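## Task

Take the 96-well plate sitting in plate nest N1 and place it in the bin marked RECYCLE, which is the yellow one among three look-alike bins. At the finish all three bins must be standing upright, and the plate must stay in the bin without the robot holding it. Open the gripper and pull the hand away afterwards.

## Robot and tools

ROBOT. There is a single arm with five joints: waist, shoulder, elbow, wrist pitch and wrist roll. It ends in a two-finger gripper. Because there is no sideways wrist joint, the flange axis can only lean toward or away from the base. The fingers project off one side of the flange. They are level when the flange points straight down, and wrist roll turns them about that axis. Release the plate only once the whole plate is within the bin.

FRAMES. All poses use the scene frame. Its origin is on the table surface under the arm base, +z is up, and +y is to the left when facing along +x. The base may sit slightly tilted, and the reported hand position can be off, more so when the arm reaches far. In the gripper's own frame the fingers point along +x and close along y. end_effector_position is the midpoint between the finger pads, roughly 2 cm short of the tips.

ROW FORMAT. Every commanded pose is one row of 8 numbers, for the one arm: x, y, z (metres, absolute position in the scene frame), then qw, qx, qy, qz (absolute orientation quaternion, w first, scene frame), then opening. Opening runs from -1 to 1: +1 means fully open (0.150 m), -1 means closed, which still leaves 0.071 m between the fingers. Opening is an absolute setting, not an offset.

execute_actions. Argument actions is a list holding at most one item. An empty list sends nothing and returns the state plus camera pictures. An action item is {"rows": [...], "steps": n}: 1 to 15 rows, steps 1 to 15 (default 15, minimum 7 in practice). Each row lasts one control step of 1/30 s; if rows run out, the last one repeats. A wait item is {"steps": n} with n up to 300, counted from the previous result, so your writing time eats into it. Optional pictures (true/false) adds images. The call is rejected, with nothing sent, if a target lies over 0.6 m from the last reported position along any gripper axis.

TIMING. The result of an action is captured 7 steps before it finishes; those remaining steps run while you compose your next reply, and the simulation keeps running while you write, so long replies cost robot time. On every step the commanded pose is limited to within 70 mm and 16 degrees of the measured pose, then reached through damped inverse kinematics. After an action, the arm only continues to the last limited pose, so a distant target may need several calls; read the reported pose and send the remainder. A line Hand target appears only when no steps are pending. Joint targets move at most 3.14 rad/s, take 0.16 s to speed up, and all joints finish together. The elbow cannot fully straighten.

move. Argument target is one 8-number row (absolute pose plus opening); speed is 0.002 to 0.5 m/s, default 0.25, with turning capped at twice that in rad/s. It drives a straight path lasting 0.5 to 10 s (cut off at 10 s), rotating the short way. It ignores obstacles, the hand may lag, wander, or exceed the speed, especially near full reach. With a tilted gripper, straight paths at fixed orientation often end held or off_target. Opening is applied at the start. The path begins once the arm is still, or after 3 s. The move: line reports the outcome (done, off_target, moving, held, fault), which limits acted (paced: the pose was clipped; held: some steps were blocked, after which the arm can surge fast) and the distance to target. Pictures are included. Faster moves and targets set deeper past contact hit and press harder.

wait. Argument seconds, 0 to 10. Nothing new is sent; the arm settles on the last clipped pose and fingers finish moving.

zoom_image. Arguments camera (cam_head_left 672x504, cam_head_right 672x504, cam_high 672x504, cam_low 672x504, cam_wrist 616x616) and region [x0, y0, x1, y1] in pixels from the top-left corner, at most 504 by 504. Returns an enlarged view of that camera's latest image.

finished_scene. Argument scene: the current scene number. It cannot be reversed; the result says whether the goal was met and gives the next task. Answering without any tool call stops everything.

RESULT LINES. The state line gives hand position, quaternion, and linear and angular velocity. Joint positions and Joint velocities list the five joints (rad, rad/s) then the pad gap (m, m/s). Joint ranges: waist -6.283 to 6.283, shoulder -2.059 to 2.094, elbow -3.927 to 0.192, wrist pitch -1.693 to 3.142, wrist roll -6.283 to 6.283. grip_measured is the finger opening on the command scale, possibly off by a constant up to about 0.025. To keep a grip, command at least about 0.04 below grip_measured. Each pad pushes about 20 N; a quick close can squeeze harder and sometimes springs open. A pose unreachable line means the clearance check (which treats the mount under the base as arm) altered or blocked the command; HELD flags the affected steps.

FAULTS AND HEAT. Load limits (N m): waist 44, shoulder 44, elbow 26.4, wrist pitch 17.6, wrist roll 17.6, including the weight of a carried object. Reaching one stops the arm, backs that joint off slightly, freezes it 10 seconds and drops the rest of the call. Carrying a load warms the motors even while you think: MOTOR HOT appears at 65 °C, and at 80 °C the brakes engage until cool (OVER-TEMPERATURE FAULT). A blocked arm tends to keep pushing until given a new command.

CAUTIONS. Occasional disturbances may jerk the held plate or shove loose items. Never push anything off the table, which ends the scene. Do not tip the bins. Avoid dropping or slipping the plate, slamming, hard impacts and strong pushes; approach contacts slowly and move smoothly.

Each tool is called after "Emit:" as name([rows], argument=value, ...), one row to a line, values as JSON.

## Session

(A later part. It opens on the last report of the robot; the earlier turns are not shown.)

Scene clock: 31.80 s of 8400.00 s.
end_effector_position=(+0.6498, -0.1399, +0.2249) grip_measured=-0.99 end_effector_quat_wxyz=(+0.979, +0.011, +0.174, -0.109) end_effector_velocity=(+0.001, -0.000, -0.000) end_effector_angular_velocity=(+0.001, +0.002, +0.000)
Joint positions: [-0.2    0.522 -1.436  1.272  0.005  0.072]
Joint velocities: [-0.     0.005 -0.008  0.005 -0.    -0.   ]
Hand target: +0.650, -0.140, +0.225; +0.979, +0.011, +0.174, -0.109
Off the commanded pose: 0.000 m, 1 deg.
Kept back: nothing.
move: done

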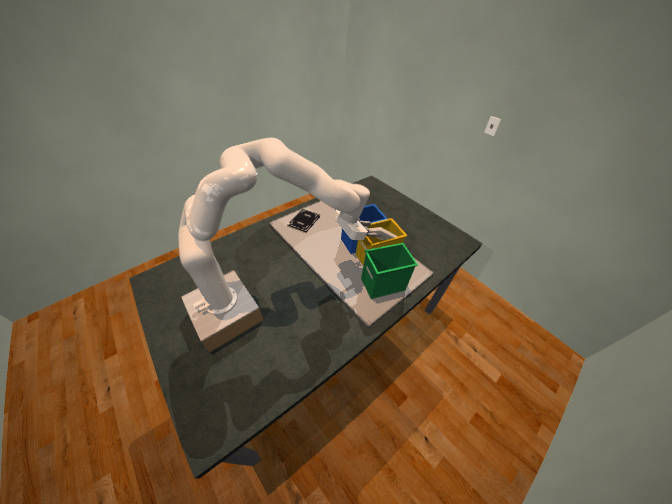

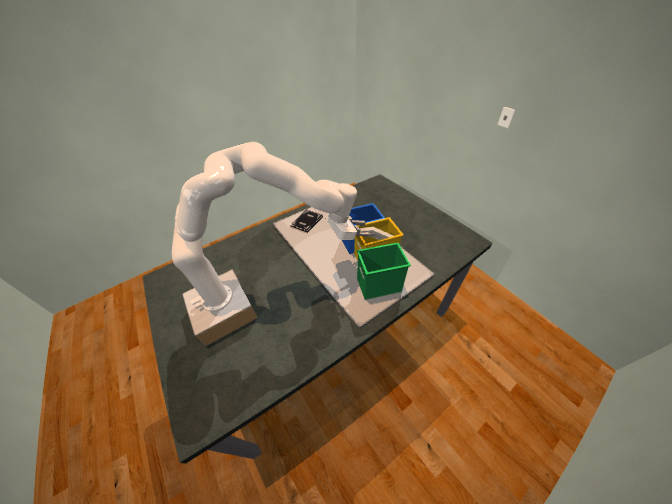

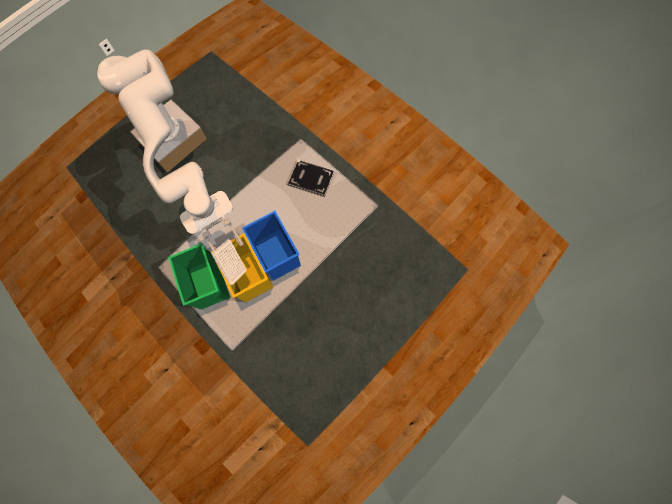

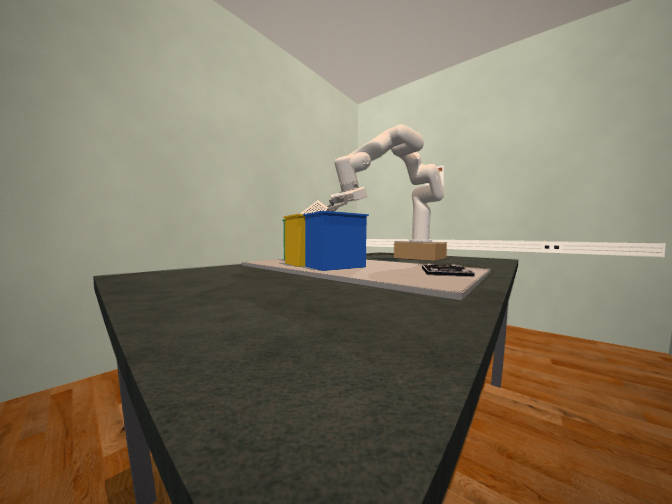

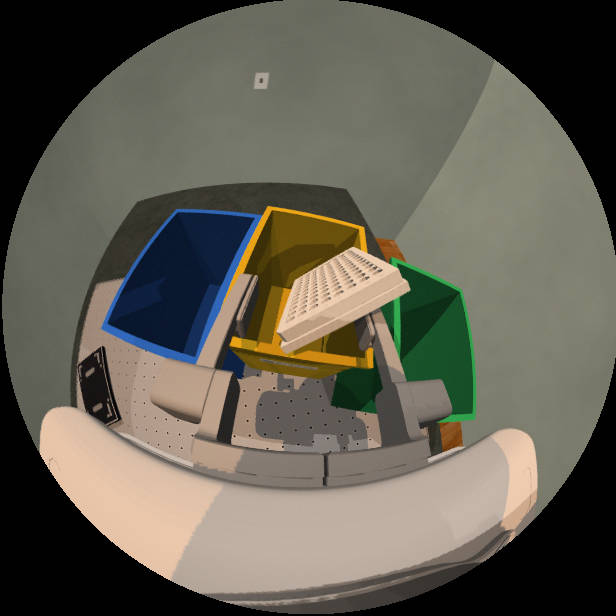

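Emit:
move(target=[0.63,-0.135,0.29,0.978,0.02,0.173,-0.111,-1], speed=0.08)

Emit:
move(target=[0.68,-0.20,0.28,0.978,0.02,0.173,-0.13,-1], speed=0.1)

Emit:
move(target=[0.68,-0.20,0.25,0.978,0.02,0.173,-0.13,-1], speed=0.04)

Scene clock: 33.43 s of 8400.00 s.
end_effector_position=(+0.6299, -0.1351, +0.2895) grip_measured=-0.99 end_effector_quat_wxyz=(+0.979, +0.012, +0.174, -0.109) end_effector_velocity=(-0.001, -0.000, +0.001) end_effector_angular_velocity=(+0.001, +0.003, -0.001)
Joint positions: [-0.201  0.372 -1.405  1.393  0.004  0.072]
Joint velocities: [-0.    -0.004  0.001  0.005  0.     0.   ]
Hand target: +0.630, -0.135, +0.290; +0.979, +0.012, +0.174, -0.109
Off the commanded pose: 0.001 m, 1 deg.
Kept back: nothing.
move: done

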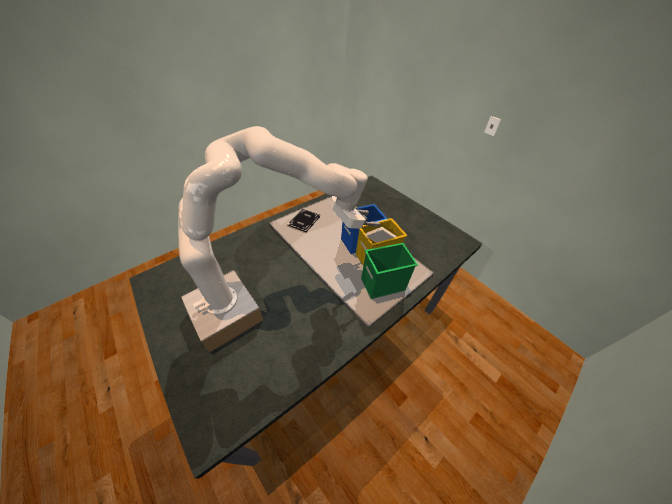

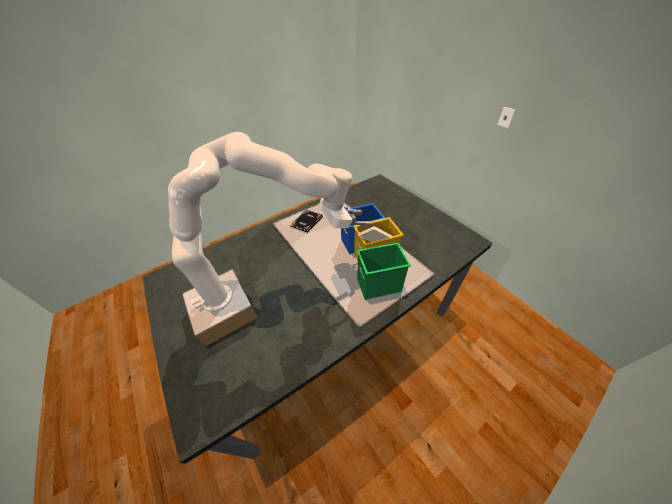

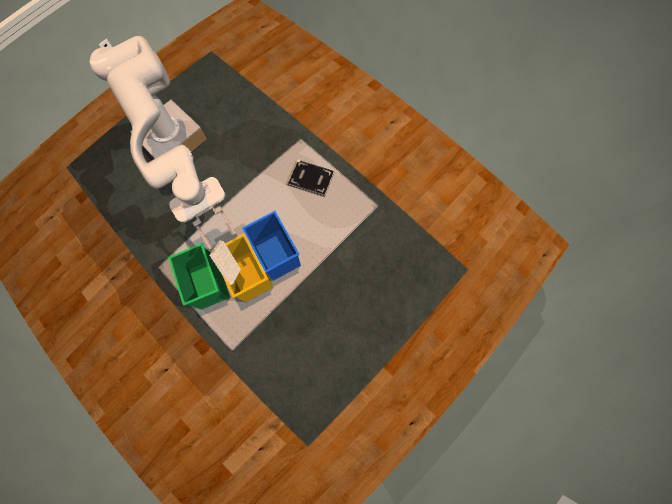

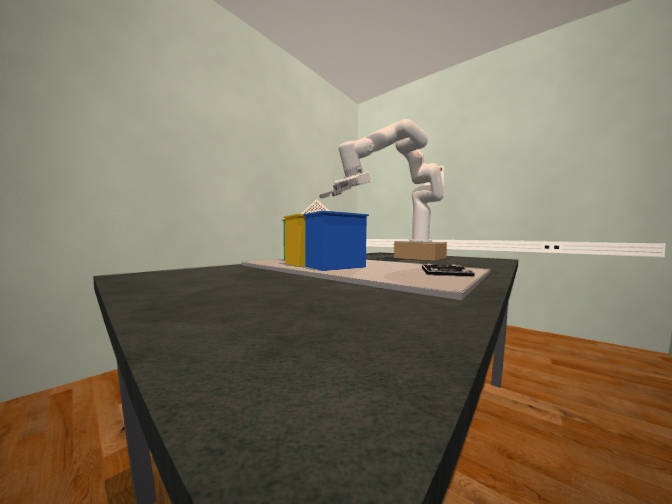

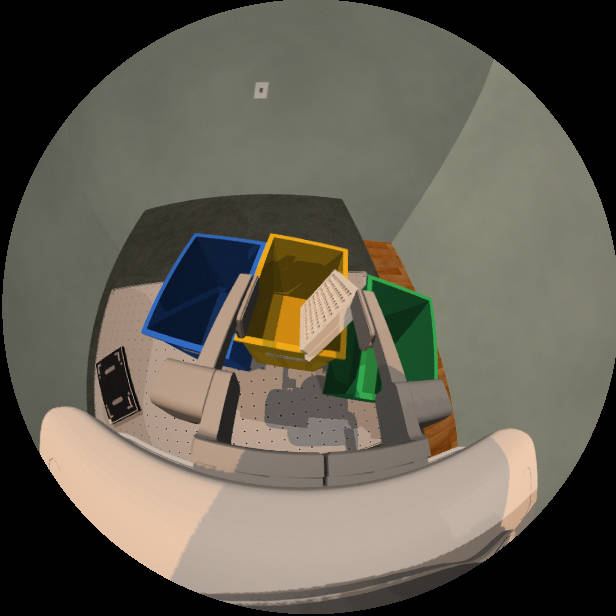

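Scene clock: 34.70 s of 8400.00 s.
end_effector_position=(+0.6800, -0.1996, +0.2801) grip_measured=-0.99 end_effector_quat_wxyz=(+0.976, +0.022, +0.172, -0.130) end_effector_velocity=(+0.001, -0.001, -0.001) end_effector_angular_velocity=(+0.002, +0.004, -0.001)
Joint positions: [-0.283  0.617 -1.751  1.491 -0.033  0.072]
Joint velocities: [-0.002  0.009 -0.013  0.009 -0.     0.   ]
Hand target: +0.680, -0.200, +0.280; +0.976, +0.022, +0.172, -0.130
Off the commanded pose: 0.000 m, 0 deg.
Kept back: nothing.
move: done

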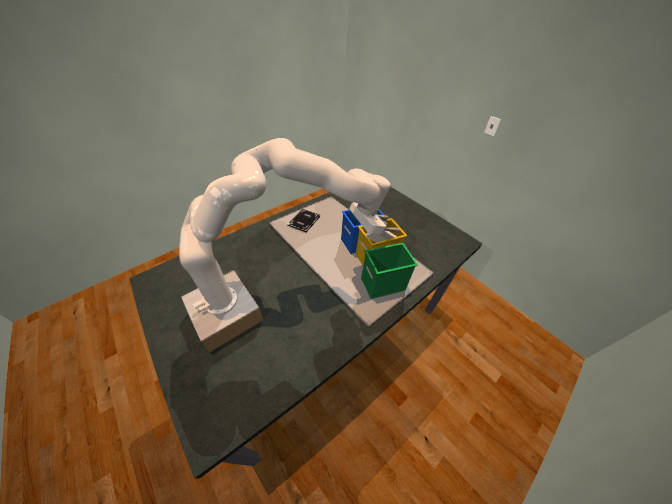

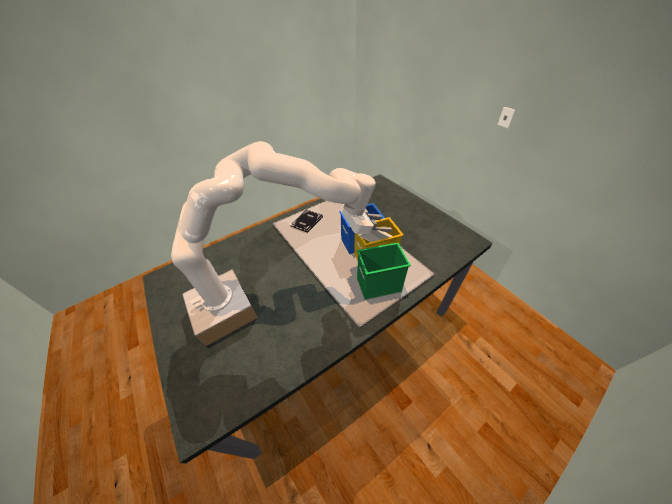

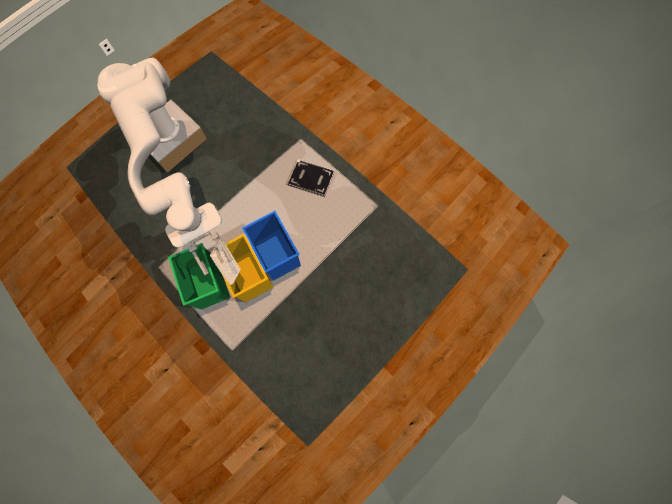

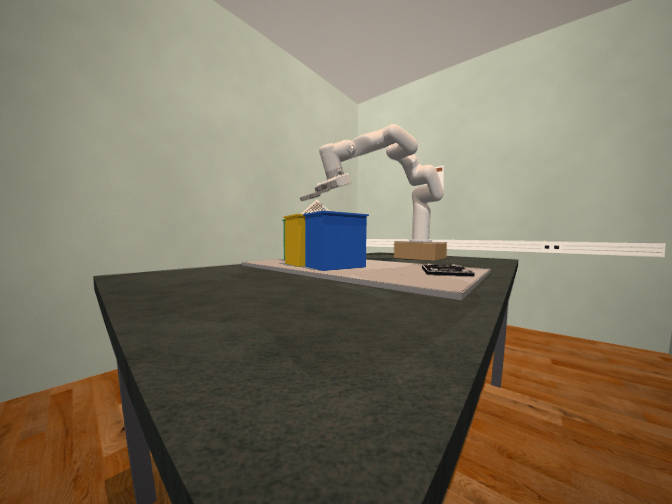

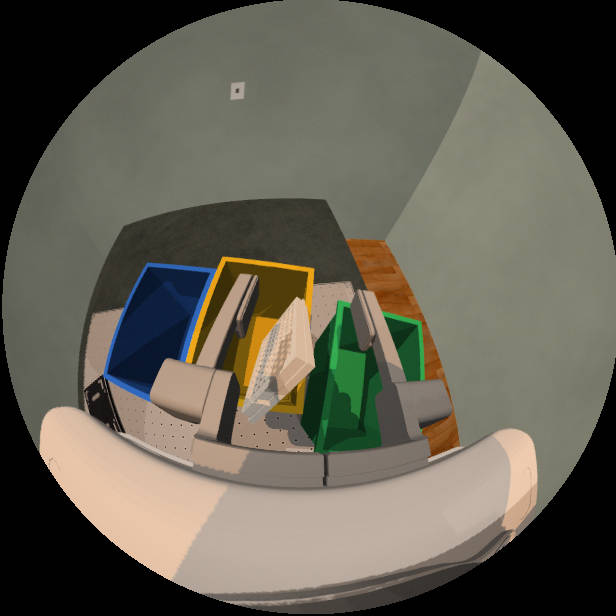

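Scene clock: 35.80 s of 8400.00 s.
end_effector_position=(+0.6801, -0.2000, +0.2503) grip_measured=-0.99 end_effector_quat_wxyz=(+0.976, +0.022, +0.172, -0.130) end_effector_velocity=(+0.001, -0.001, +0.001) end_effector_angular_velocity=(-0.002, -0.005, -0.002)
Joint positions: [-0.282  0.647 -1.712  1.423 -0.032  0.072]
Joint velocities: [-0.001 -0.    -0.    -0.005  0.001  0.   ]
Hand target: +0.680, -0.200, +0.250; +0.976, +0.022, +0.172, -0.130
Off the commanded pose: 0.000 m, 0 deg.
Kept back: nothing.
move: done

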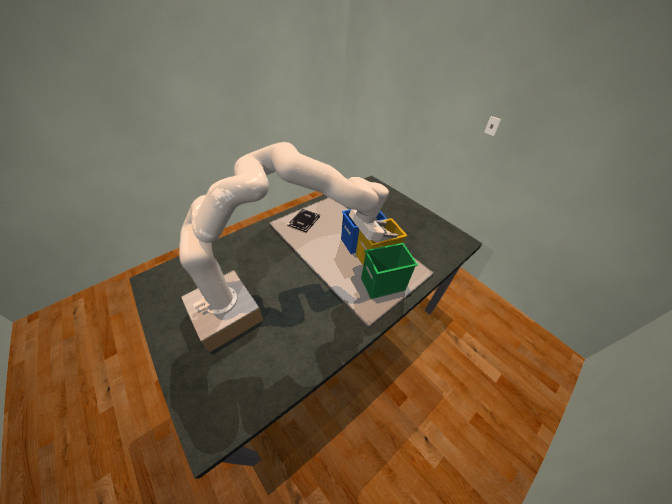

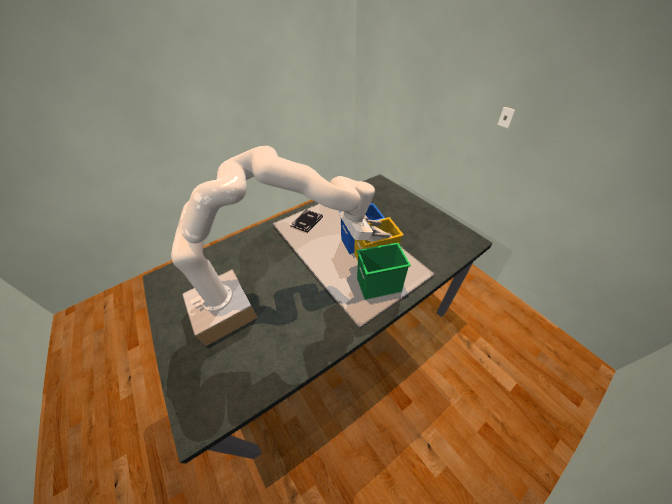

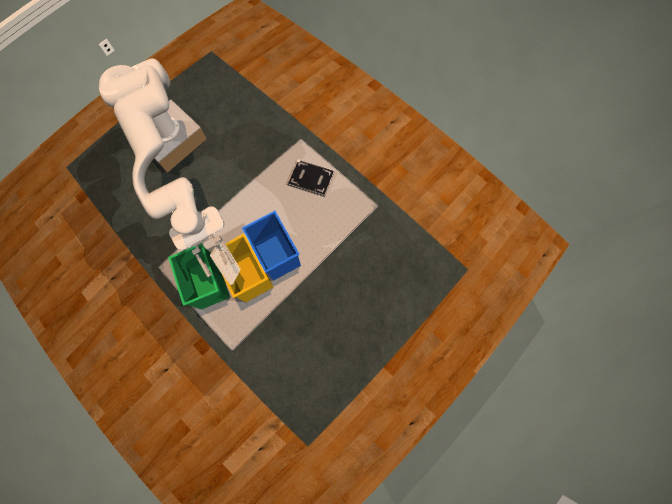

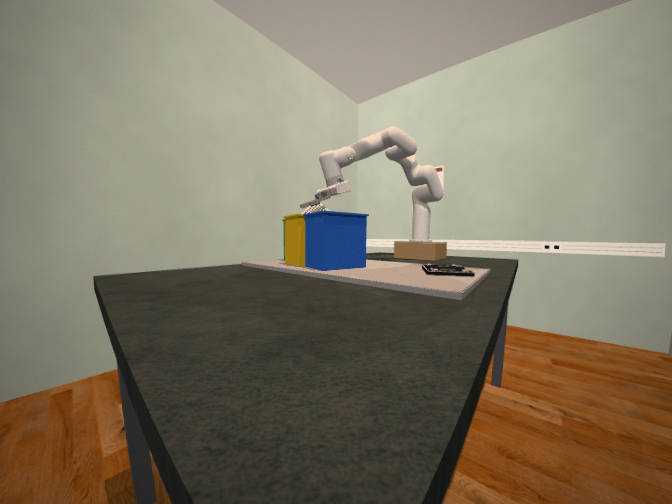

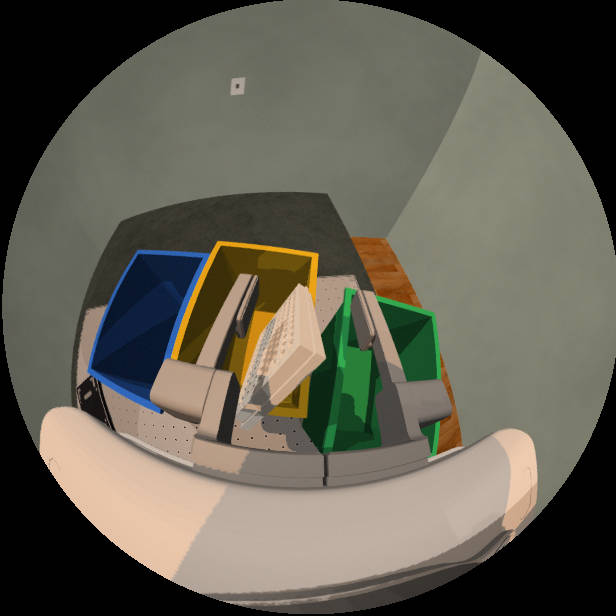

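Plate straddled by the right finger outside. Lower slightly and sweep left.

Emit:
move(target=[0.68,-0.20,0.238,0.976,0.022,0.172,-0.13,-1], speed=0.03)

Emit:
move(target=[0.695,-0.145,0.238,0.978,0.018,0.173,-0.10,-1], speed=0.03)

Scene clock: 36.80 s of 8400.00 s.
end_effector_position=(+0.6800, -0.2000, +0.2382) grip_measured=-0.99 end_effector_quat_wxyz=(+0.976, +0.022, +0.172, -0.130) end_effector_velocity=(+0.001, -0.001, +0.001) end_effector_angular_velocity=(-0.002, -0.005, -0.000)
Joint positions: [-0.282  0.661 -1.698  1.395 -0.033  0.072]
Joint velocities: [-0.    -0.    -0.    -0.005  0.     0.   ]
Hand target: +0.680, -0.200, +0.238; +0.976, +0.022, +0.172, -0.130
Off the commanded pose: 0.000 m, 0 deg.
Kept back: nothing.
move: done

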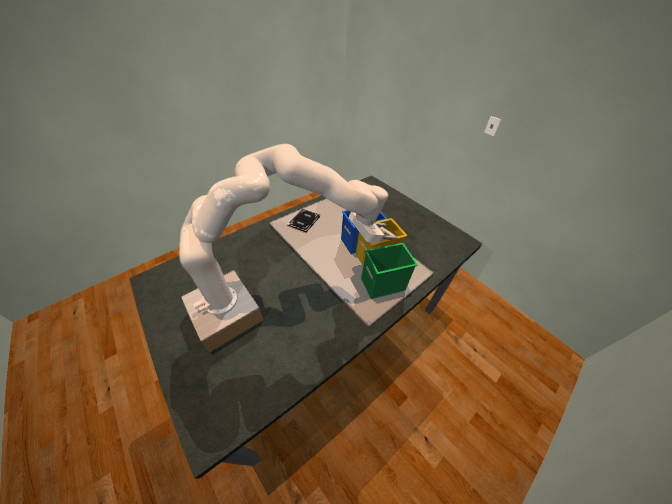

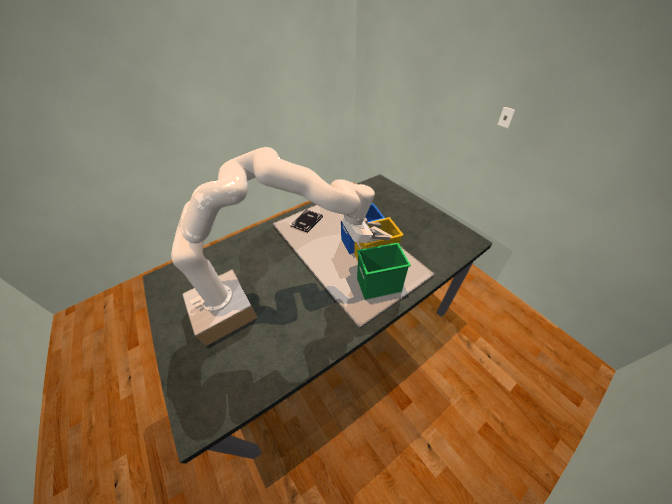

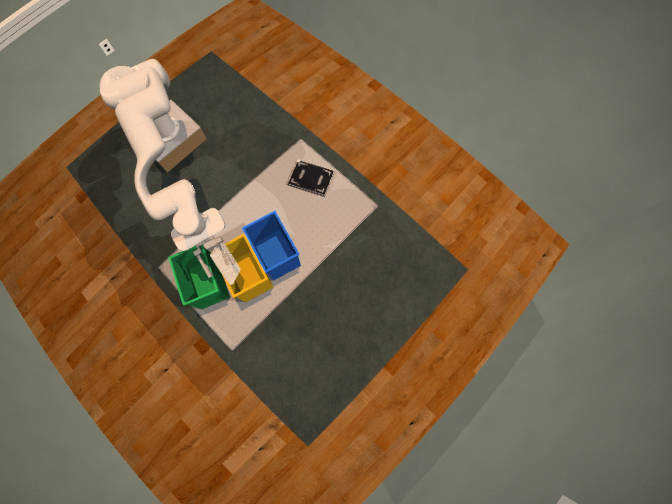

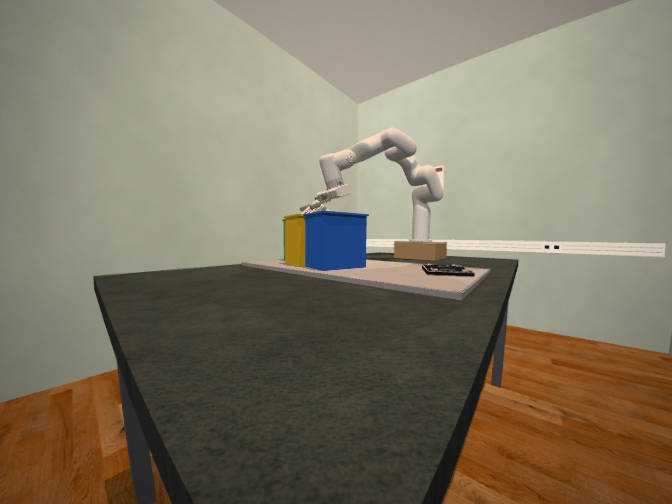

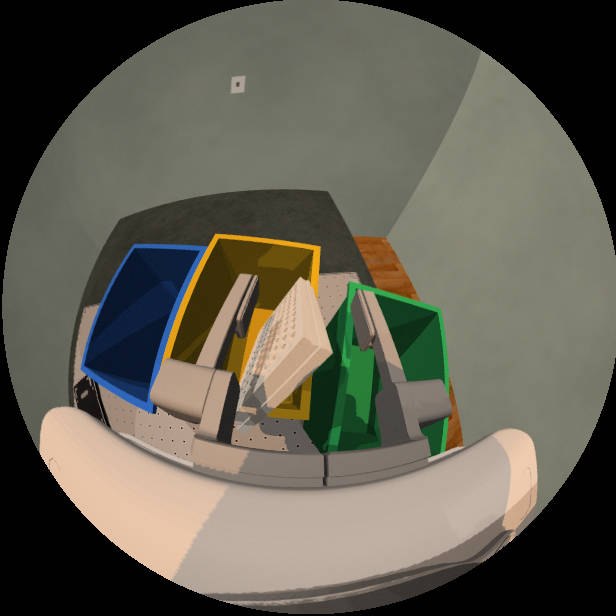

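Scene clock: 39.03 s of 8400.00 s.
end_effector_position=(+0.6948, -0.1452, +0.2380) grip_measured=-0.99 end_effector_quat_wxyz=(+0.980, +0.013, +0.174, -0.099) end_effector_velocity=(+0.000, +0.001, -0.000) end_effector_angular_velocity=(-0.000, +0.001, +0.001)
Joint positions: [-0.198  0.664 -1.705  1.399 -0.013  0.072]
Joint velocities: [ 0.001  0.    -0.     0.     0.     0.   ]
Hand target: +0.695, -0.145, +0.238; +0.980, +0.013, +0.174, -0.099
Off the commanded pose: 0.000 m, 1 deg.
Kept back: nothing.
move: done

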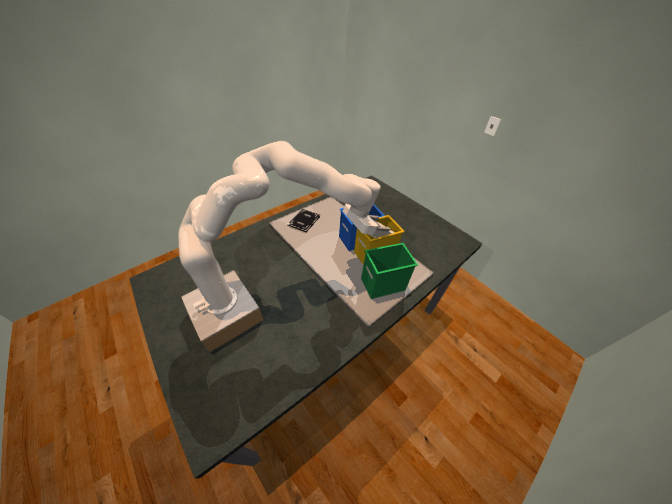

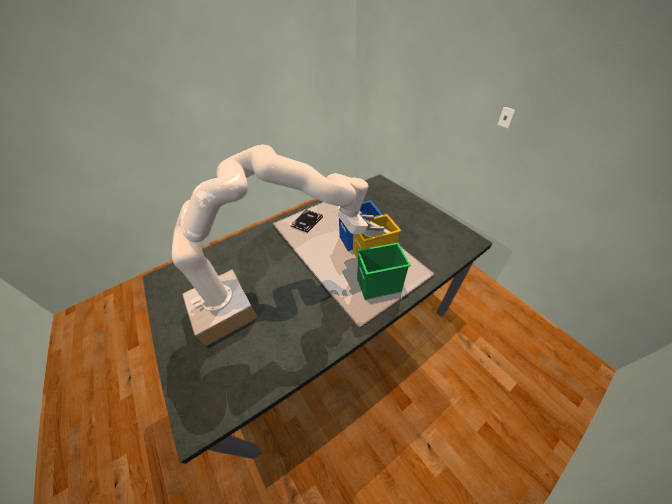

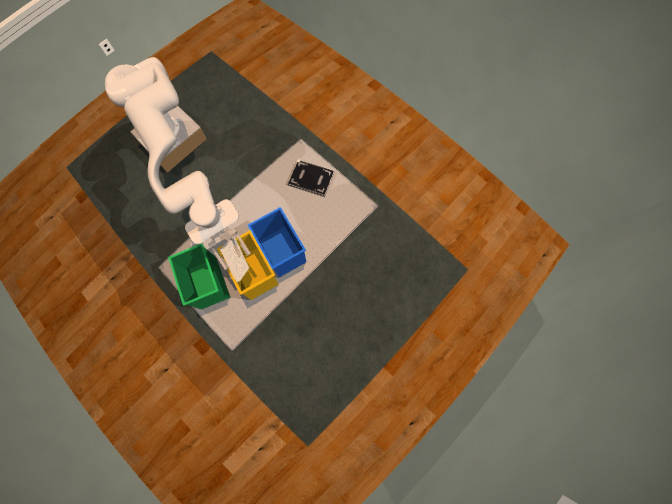

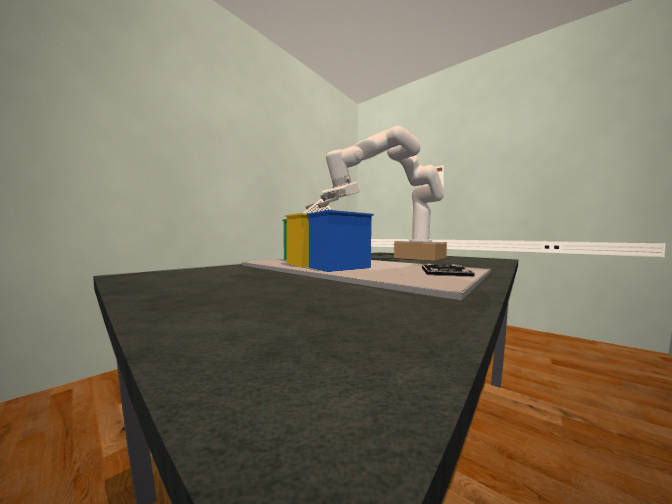

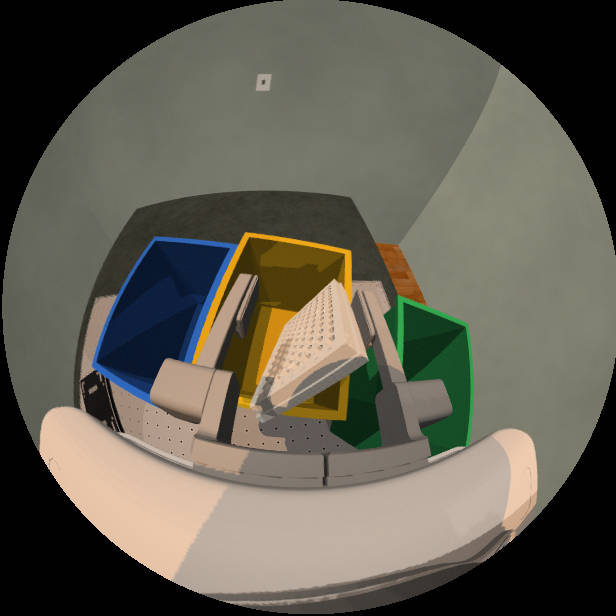

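Emit:
move(target=[0.765,-0.158,0.225,0.972,0.02,0.21,-0.10,-1], speed=0.03)

Scene clock: 42.10 s of 8400.00 s.
end_effector_position=(+0.7637, -0.1576, +0.2248) grip_measured=-0.99 end_effector_quat_wxyz=(+0.974, +0.015, +0.203, -0.099) end_effector_velocity=(+0.002, -0.000, +0.001) end_effector_angular_velocity=(+0.002, +0.007, +0.001)
Joint positions: [-0.194  1.217 -2.657  1.858 -0.008  0.072]
Joint velocities: [ 0.     0.192 -0.353  0.169 -0.     0.   ]
Hand target: +0.764, -0.158, +0.225; +0.974, +0.015, +0.204, -0.099
Off the commanded pose: 0.001 m, 1 deg.
Kept back: nothing.
move: done

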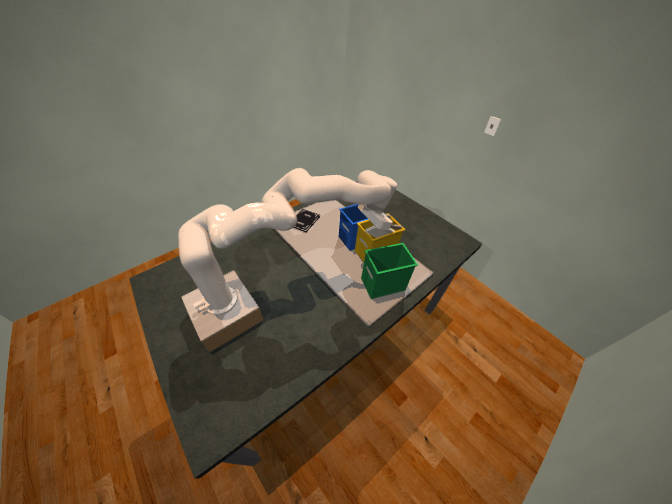

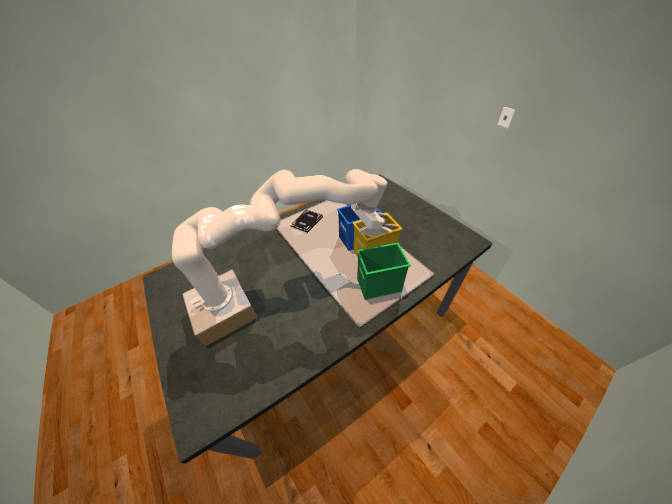

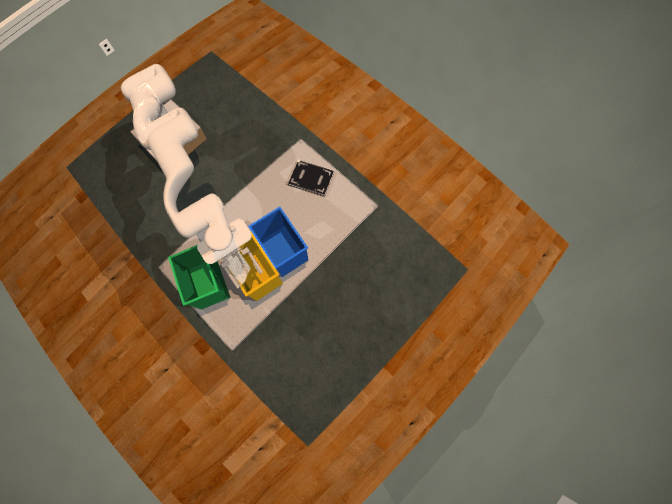

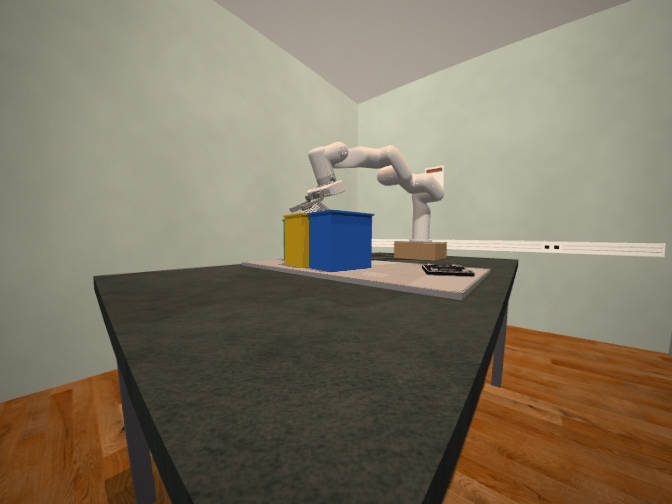

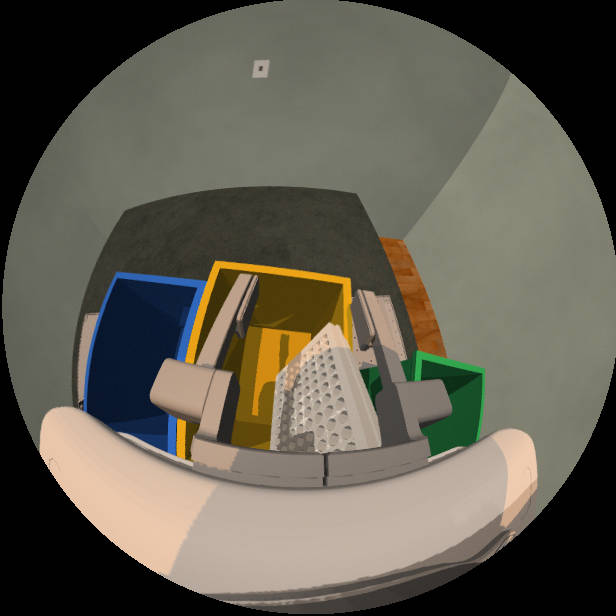

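Something moved; lift and look.

Emit:
move(target=[0.66,-0.15,0.33,0.931,0.046,0.339,-0.115,-1], speed=0.08)

Scene clock: 44.60 s of 8400.00 s.
end_effector_position=(+0.6599, -0.1504, +0.3294) grip_measured=-0.99 end_effector_quat_wxyz=(+0.934, +0.033, +0.338, -0.108) end_effector_velocity=(-0.001, +0.000, +0.002) end_effector_angular_velocity=(+0.002, +0.006, +0.001)
Joint positions: [-0.216  0.985 -2.636  2.353 -0.004  0.072]
Joint velocities: [-0.     0.058 -0.111  0.06  -0.001 -0.   ]
Hand target: +0.660, -0.150, +0.330; +0.934, +0.033, +0.338, -0.108
Off the commanded pose: 0.001 m, 2 deg.
Kept back: nothing.
move: done

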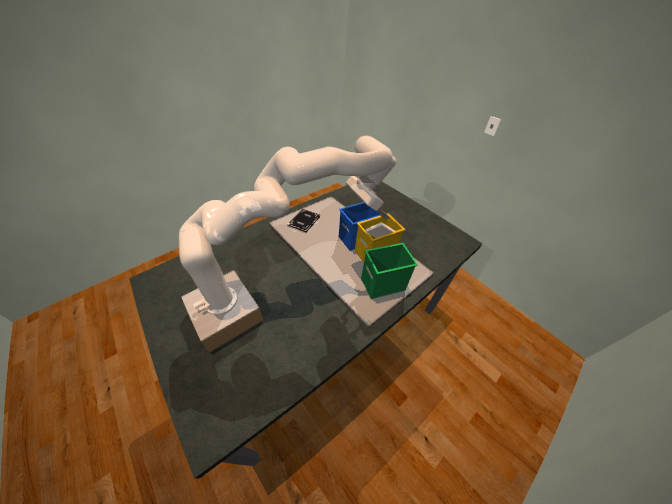

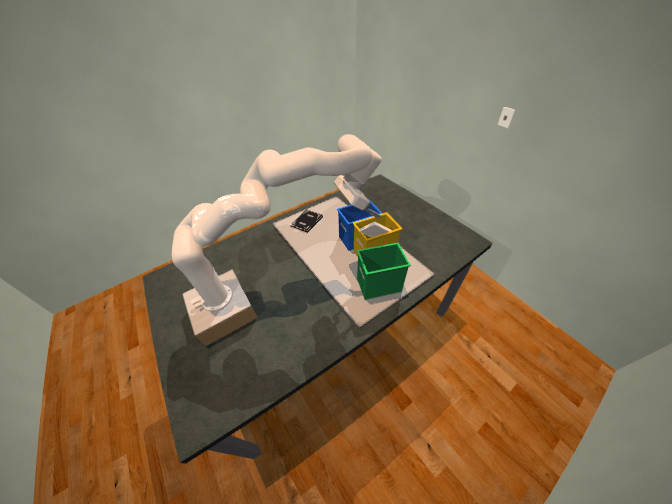

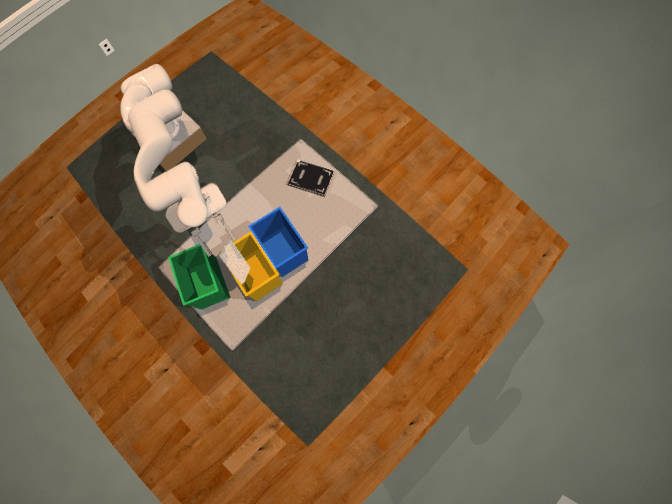

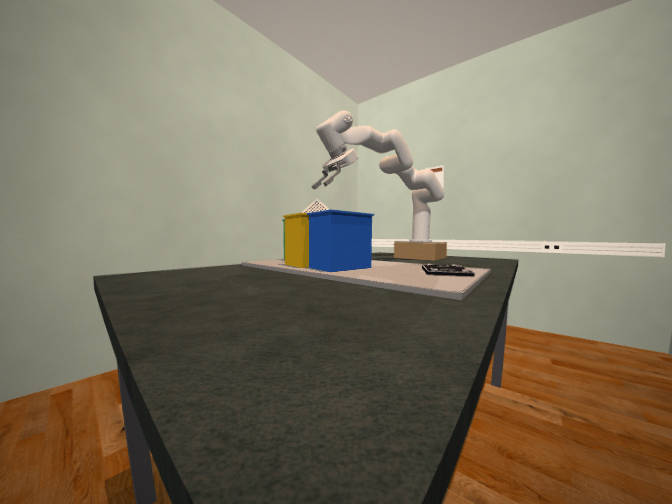

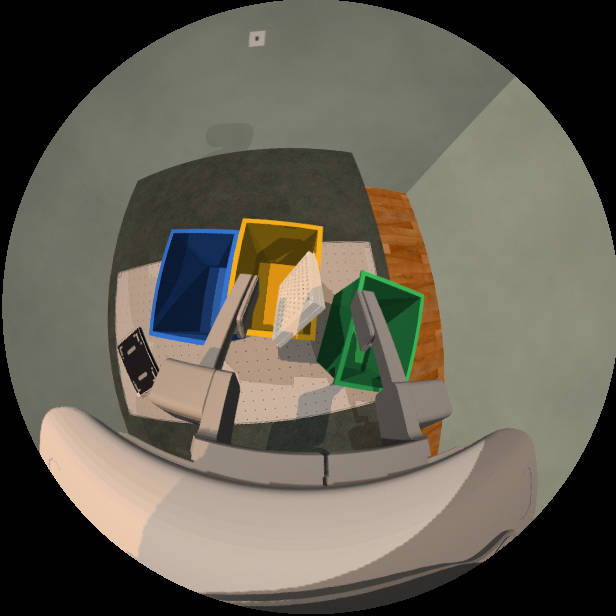

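Emit:
move(target=[0.58,-0.115,0.25,0.996,0,0,-0.09,-1], speed=0.12)

Scene clock: 48.20 s of 8400.00 s.
end_effector_position=(+0.5808, -0.1153, +0.2506) grip_measured=-0.99 end_effector_quat_wxyz=(+0.996, -0.007, +0.001, -0.090) end_effector_velocity=(-0.000, +0.001, -0.001) end_effector_angular_velocity=(-0.001, -0.006, +0.001)
Joint positions: [-0.193  0.206 -0.815  0.617 -0.026  0.072]
Joint velocities: [ 0.001  0.002  0.007 -0.015  0.001 -0.   ]
Hand target: +0.581, -0.115, +0.250; +0.996, -0.007, +0.001, -0.090
Off the commanded pose: 0.001 m, 1 deg.
Kept back: nothing.
move: done

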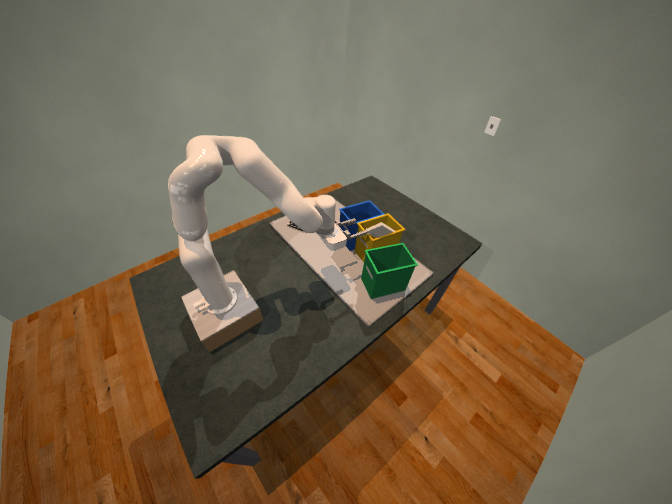

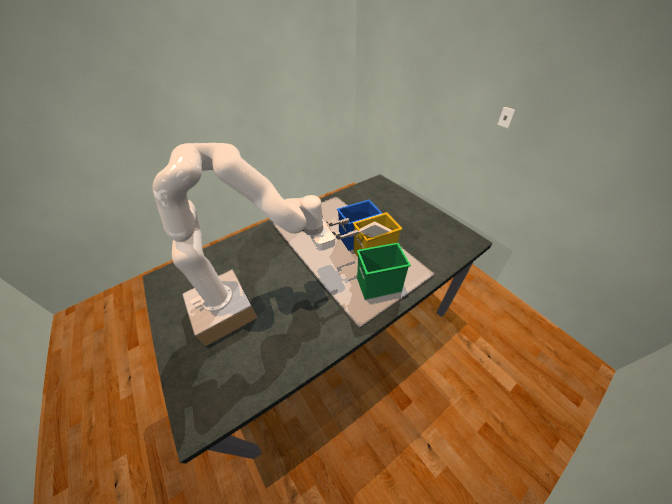

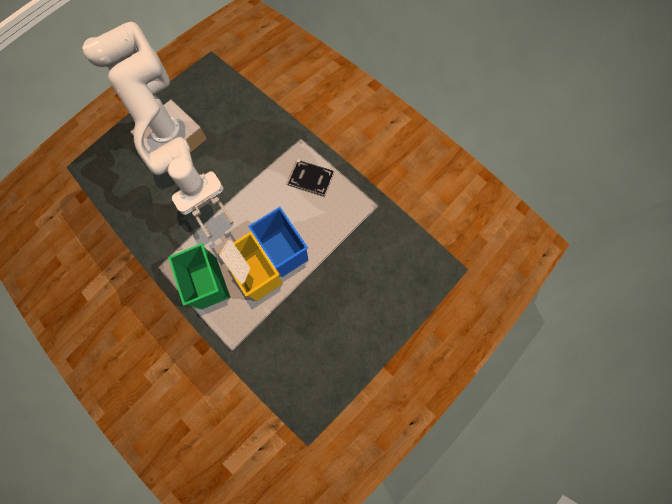

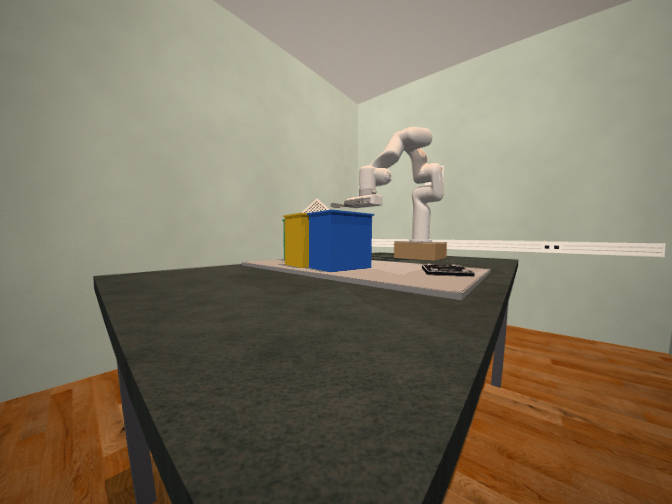

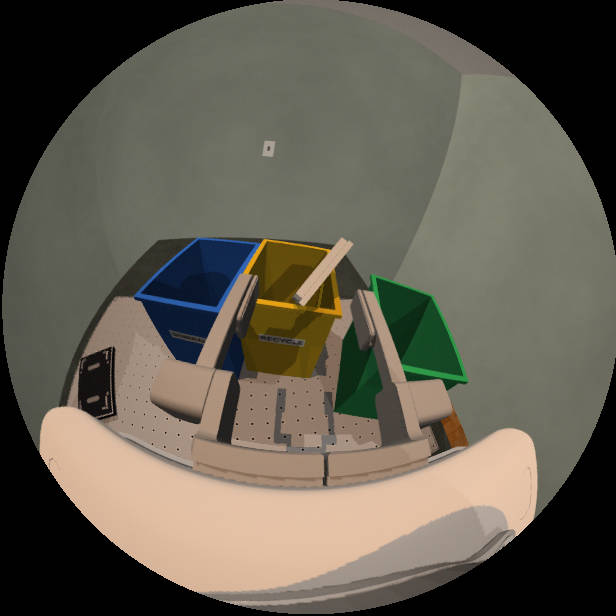

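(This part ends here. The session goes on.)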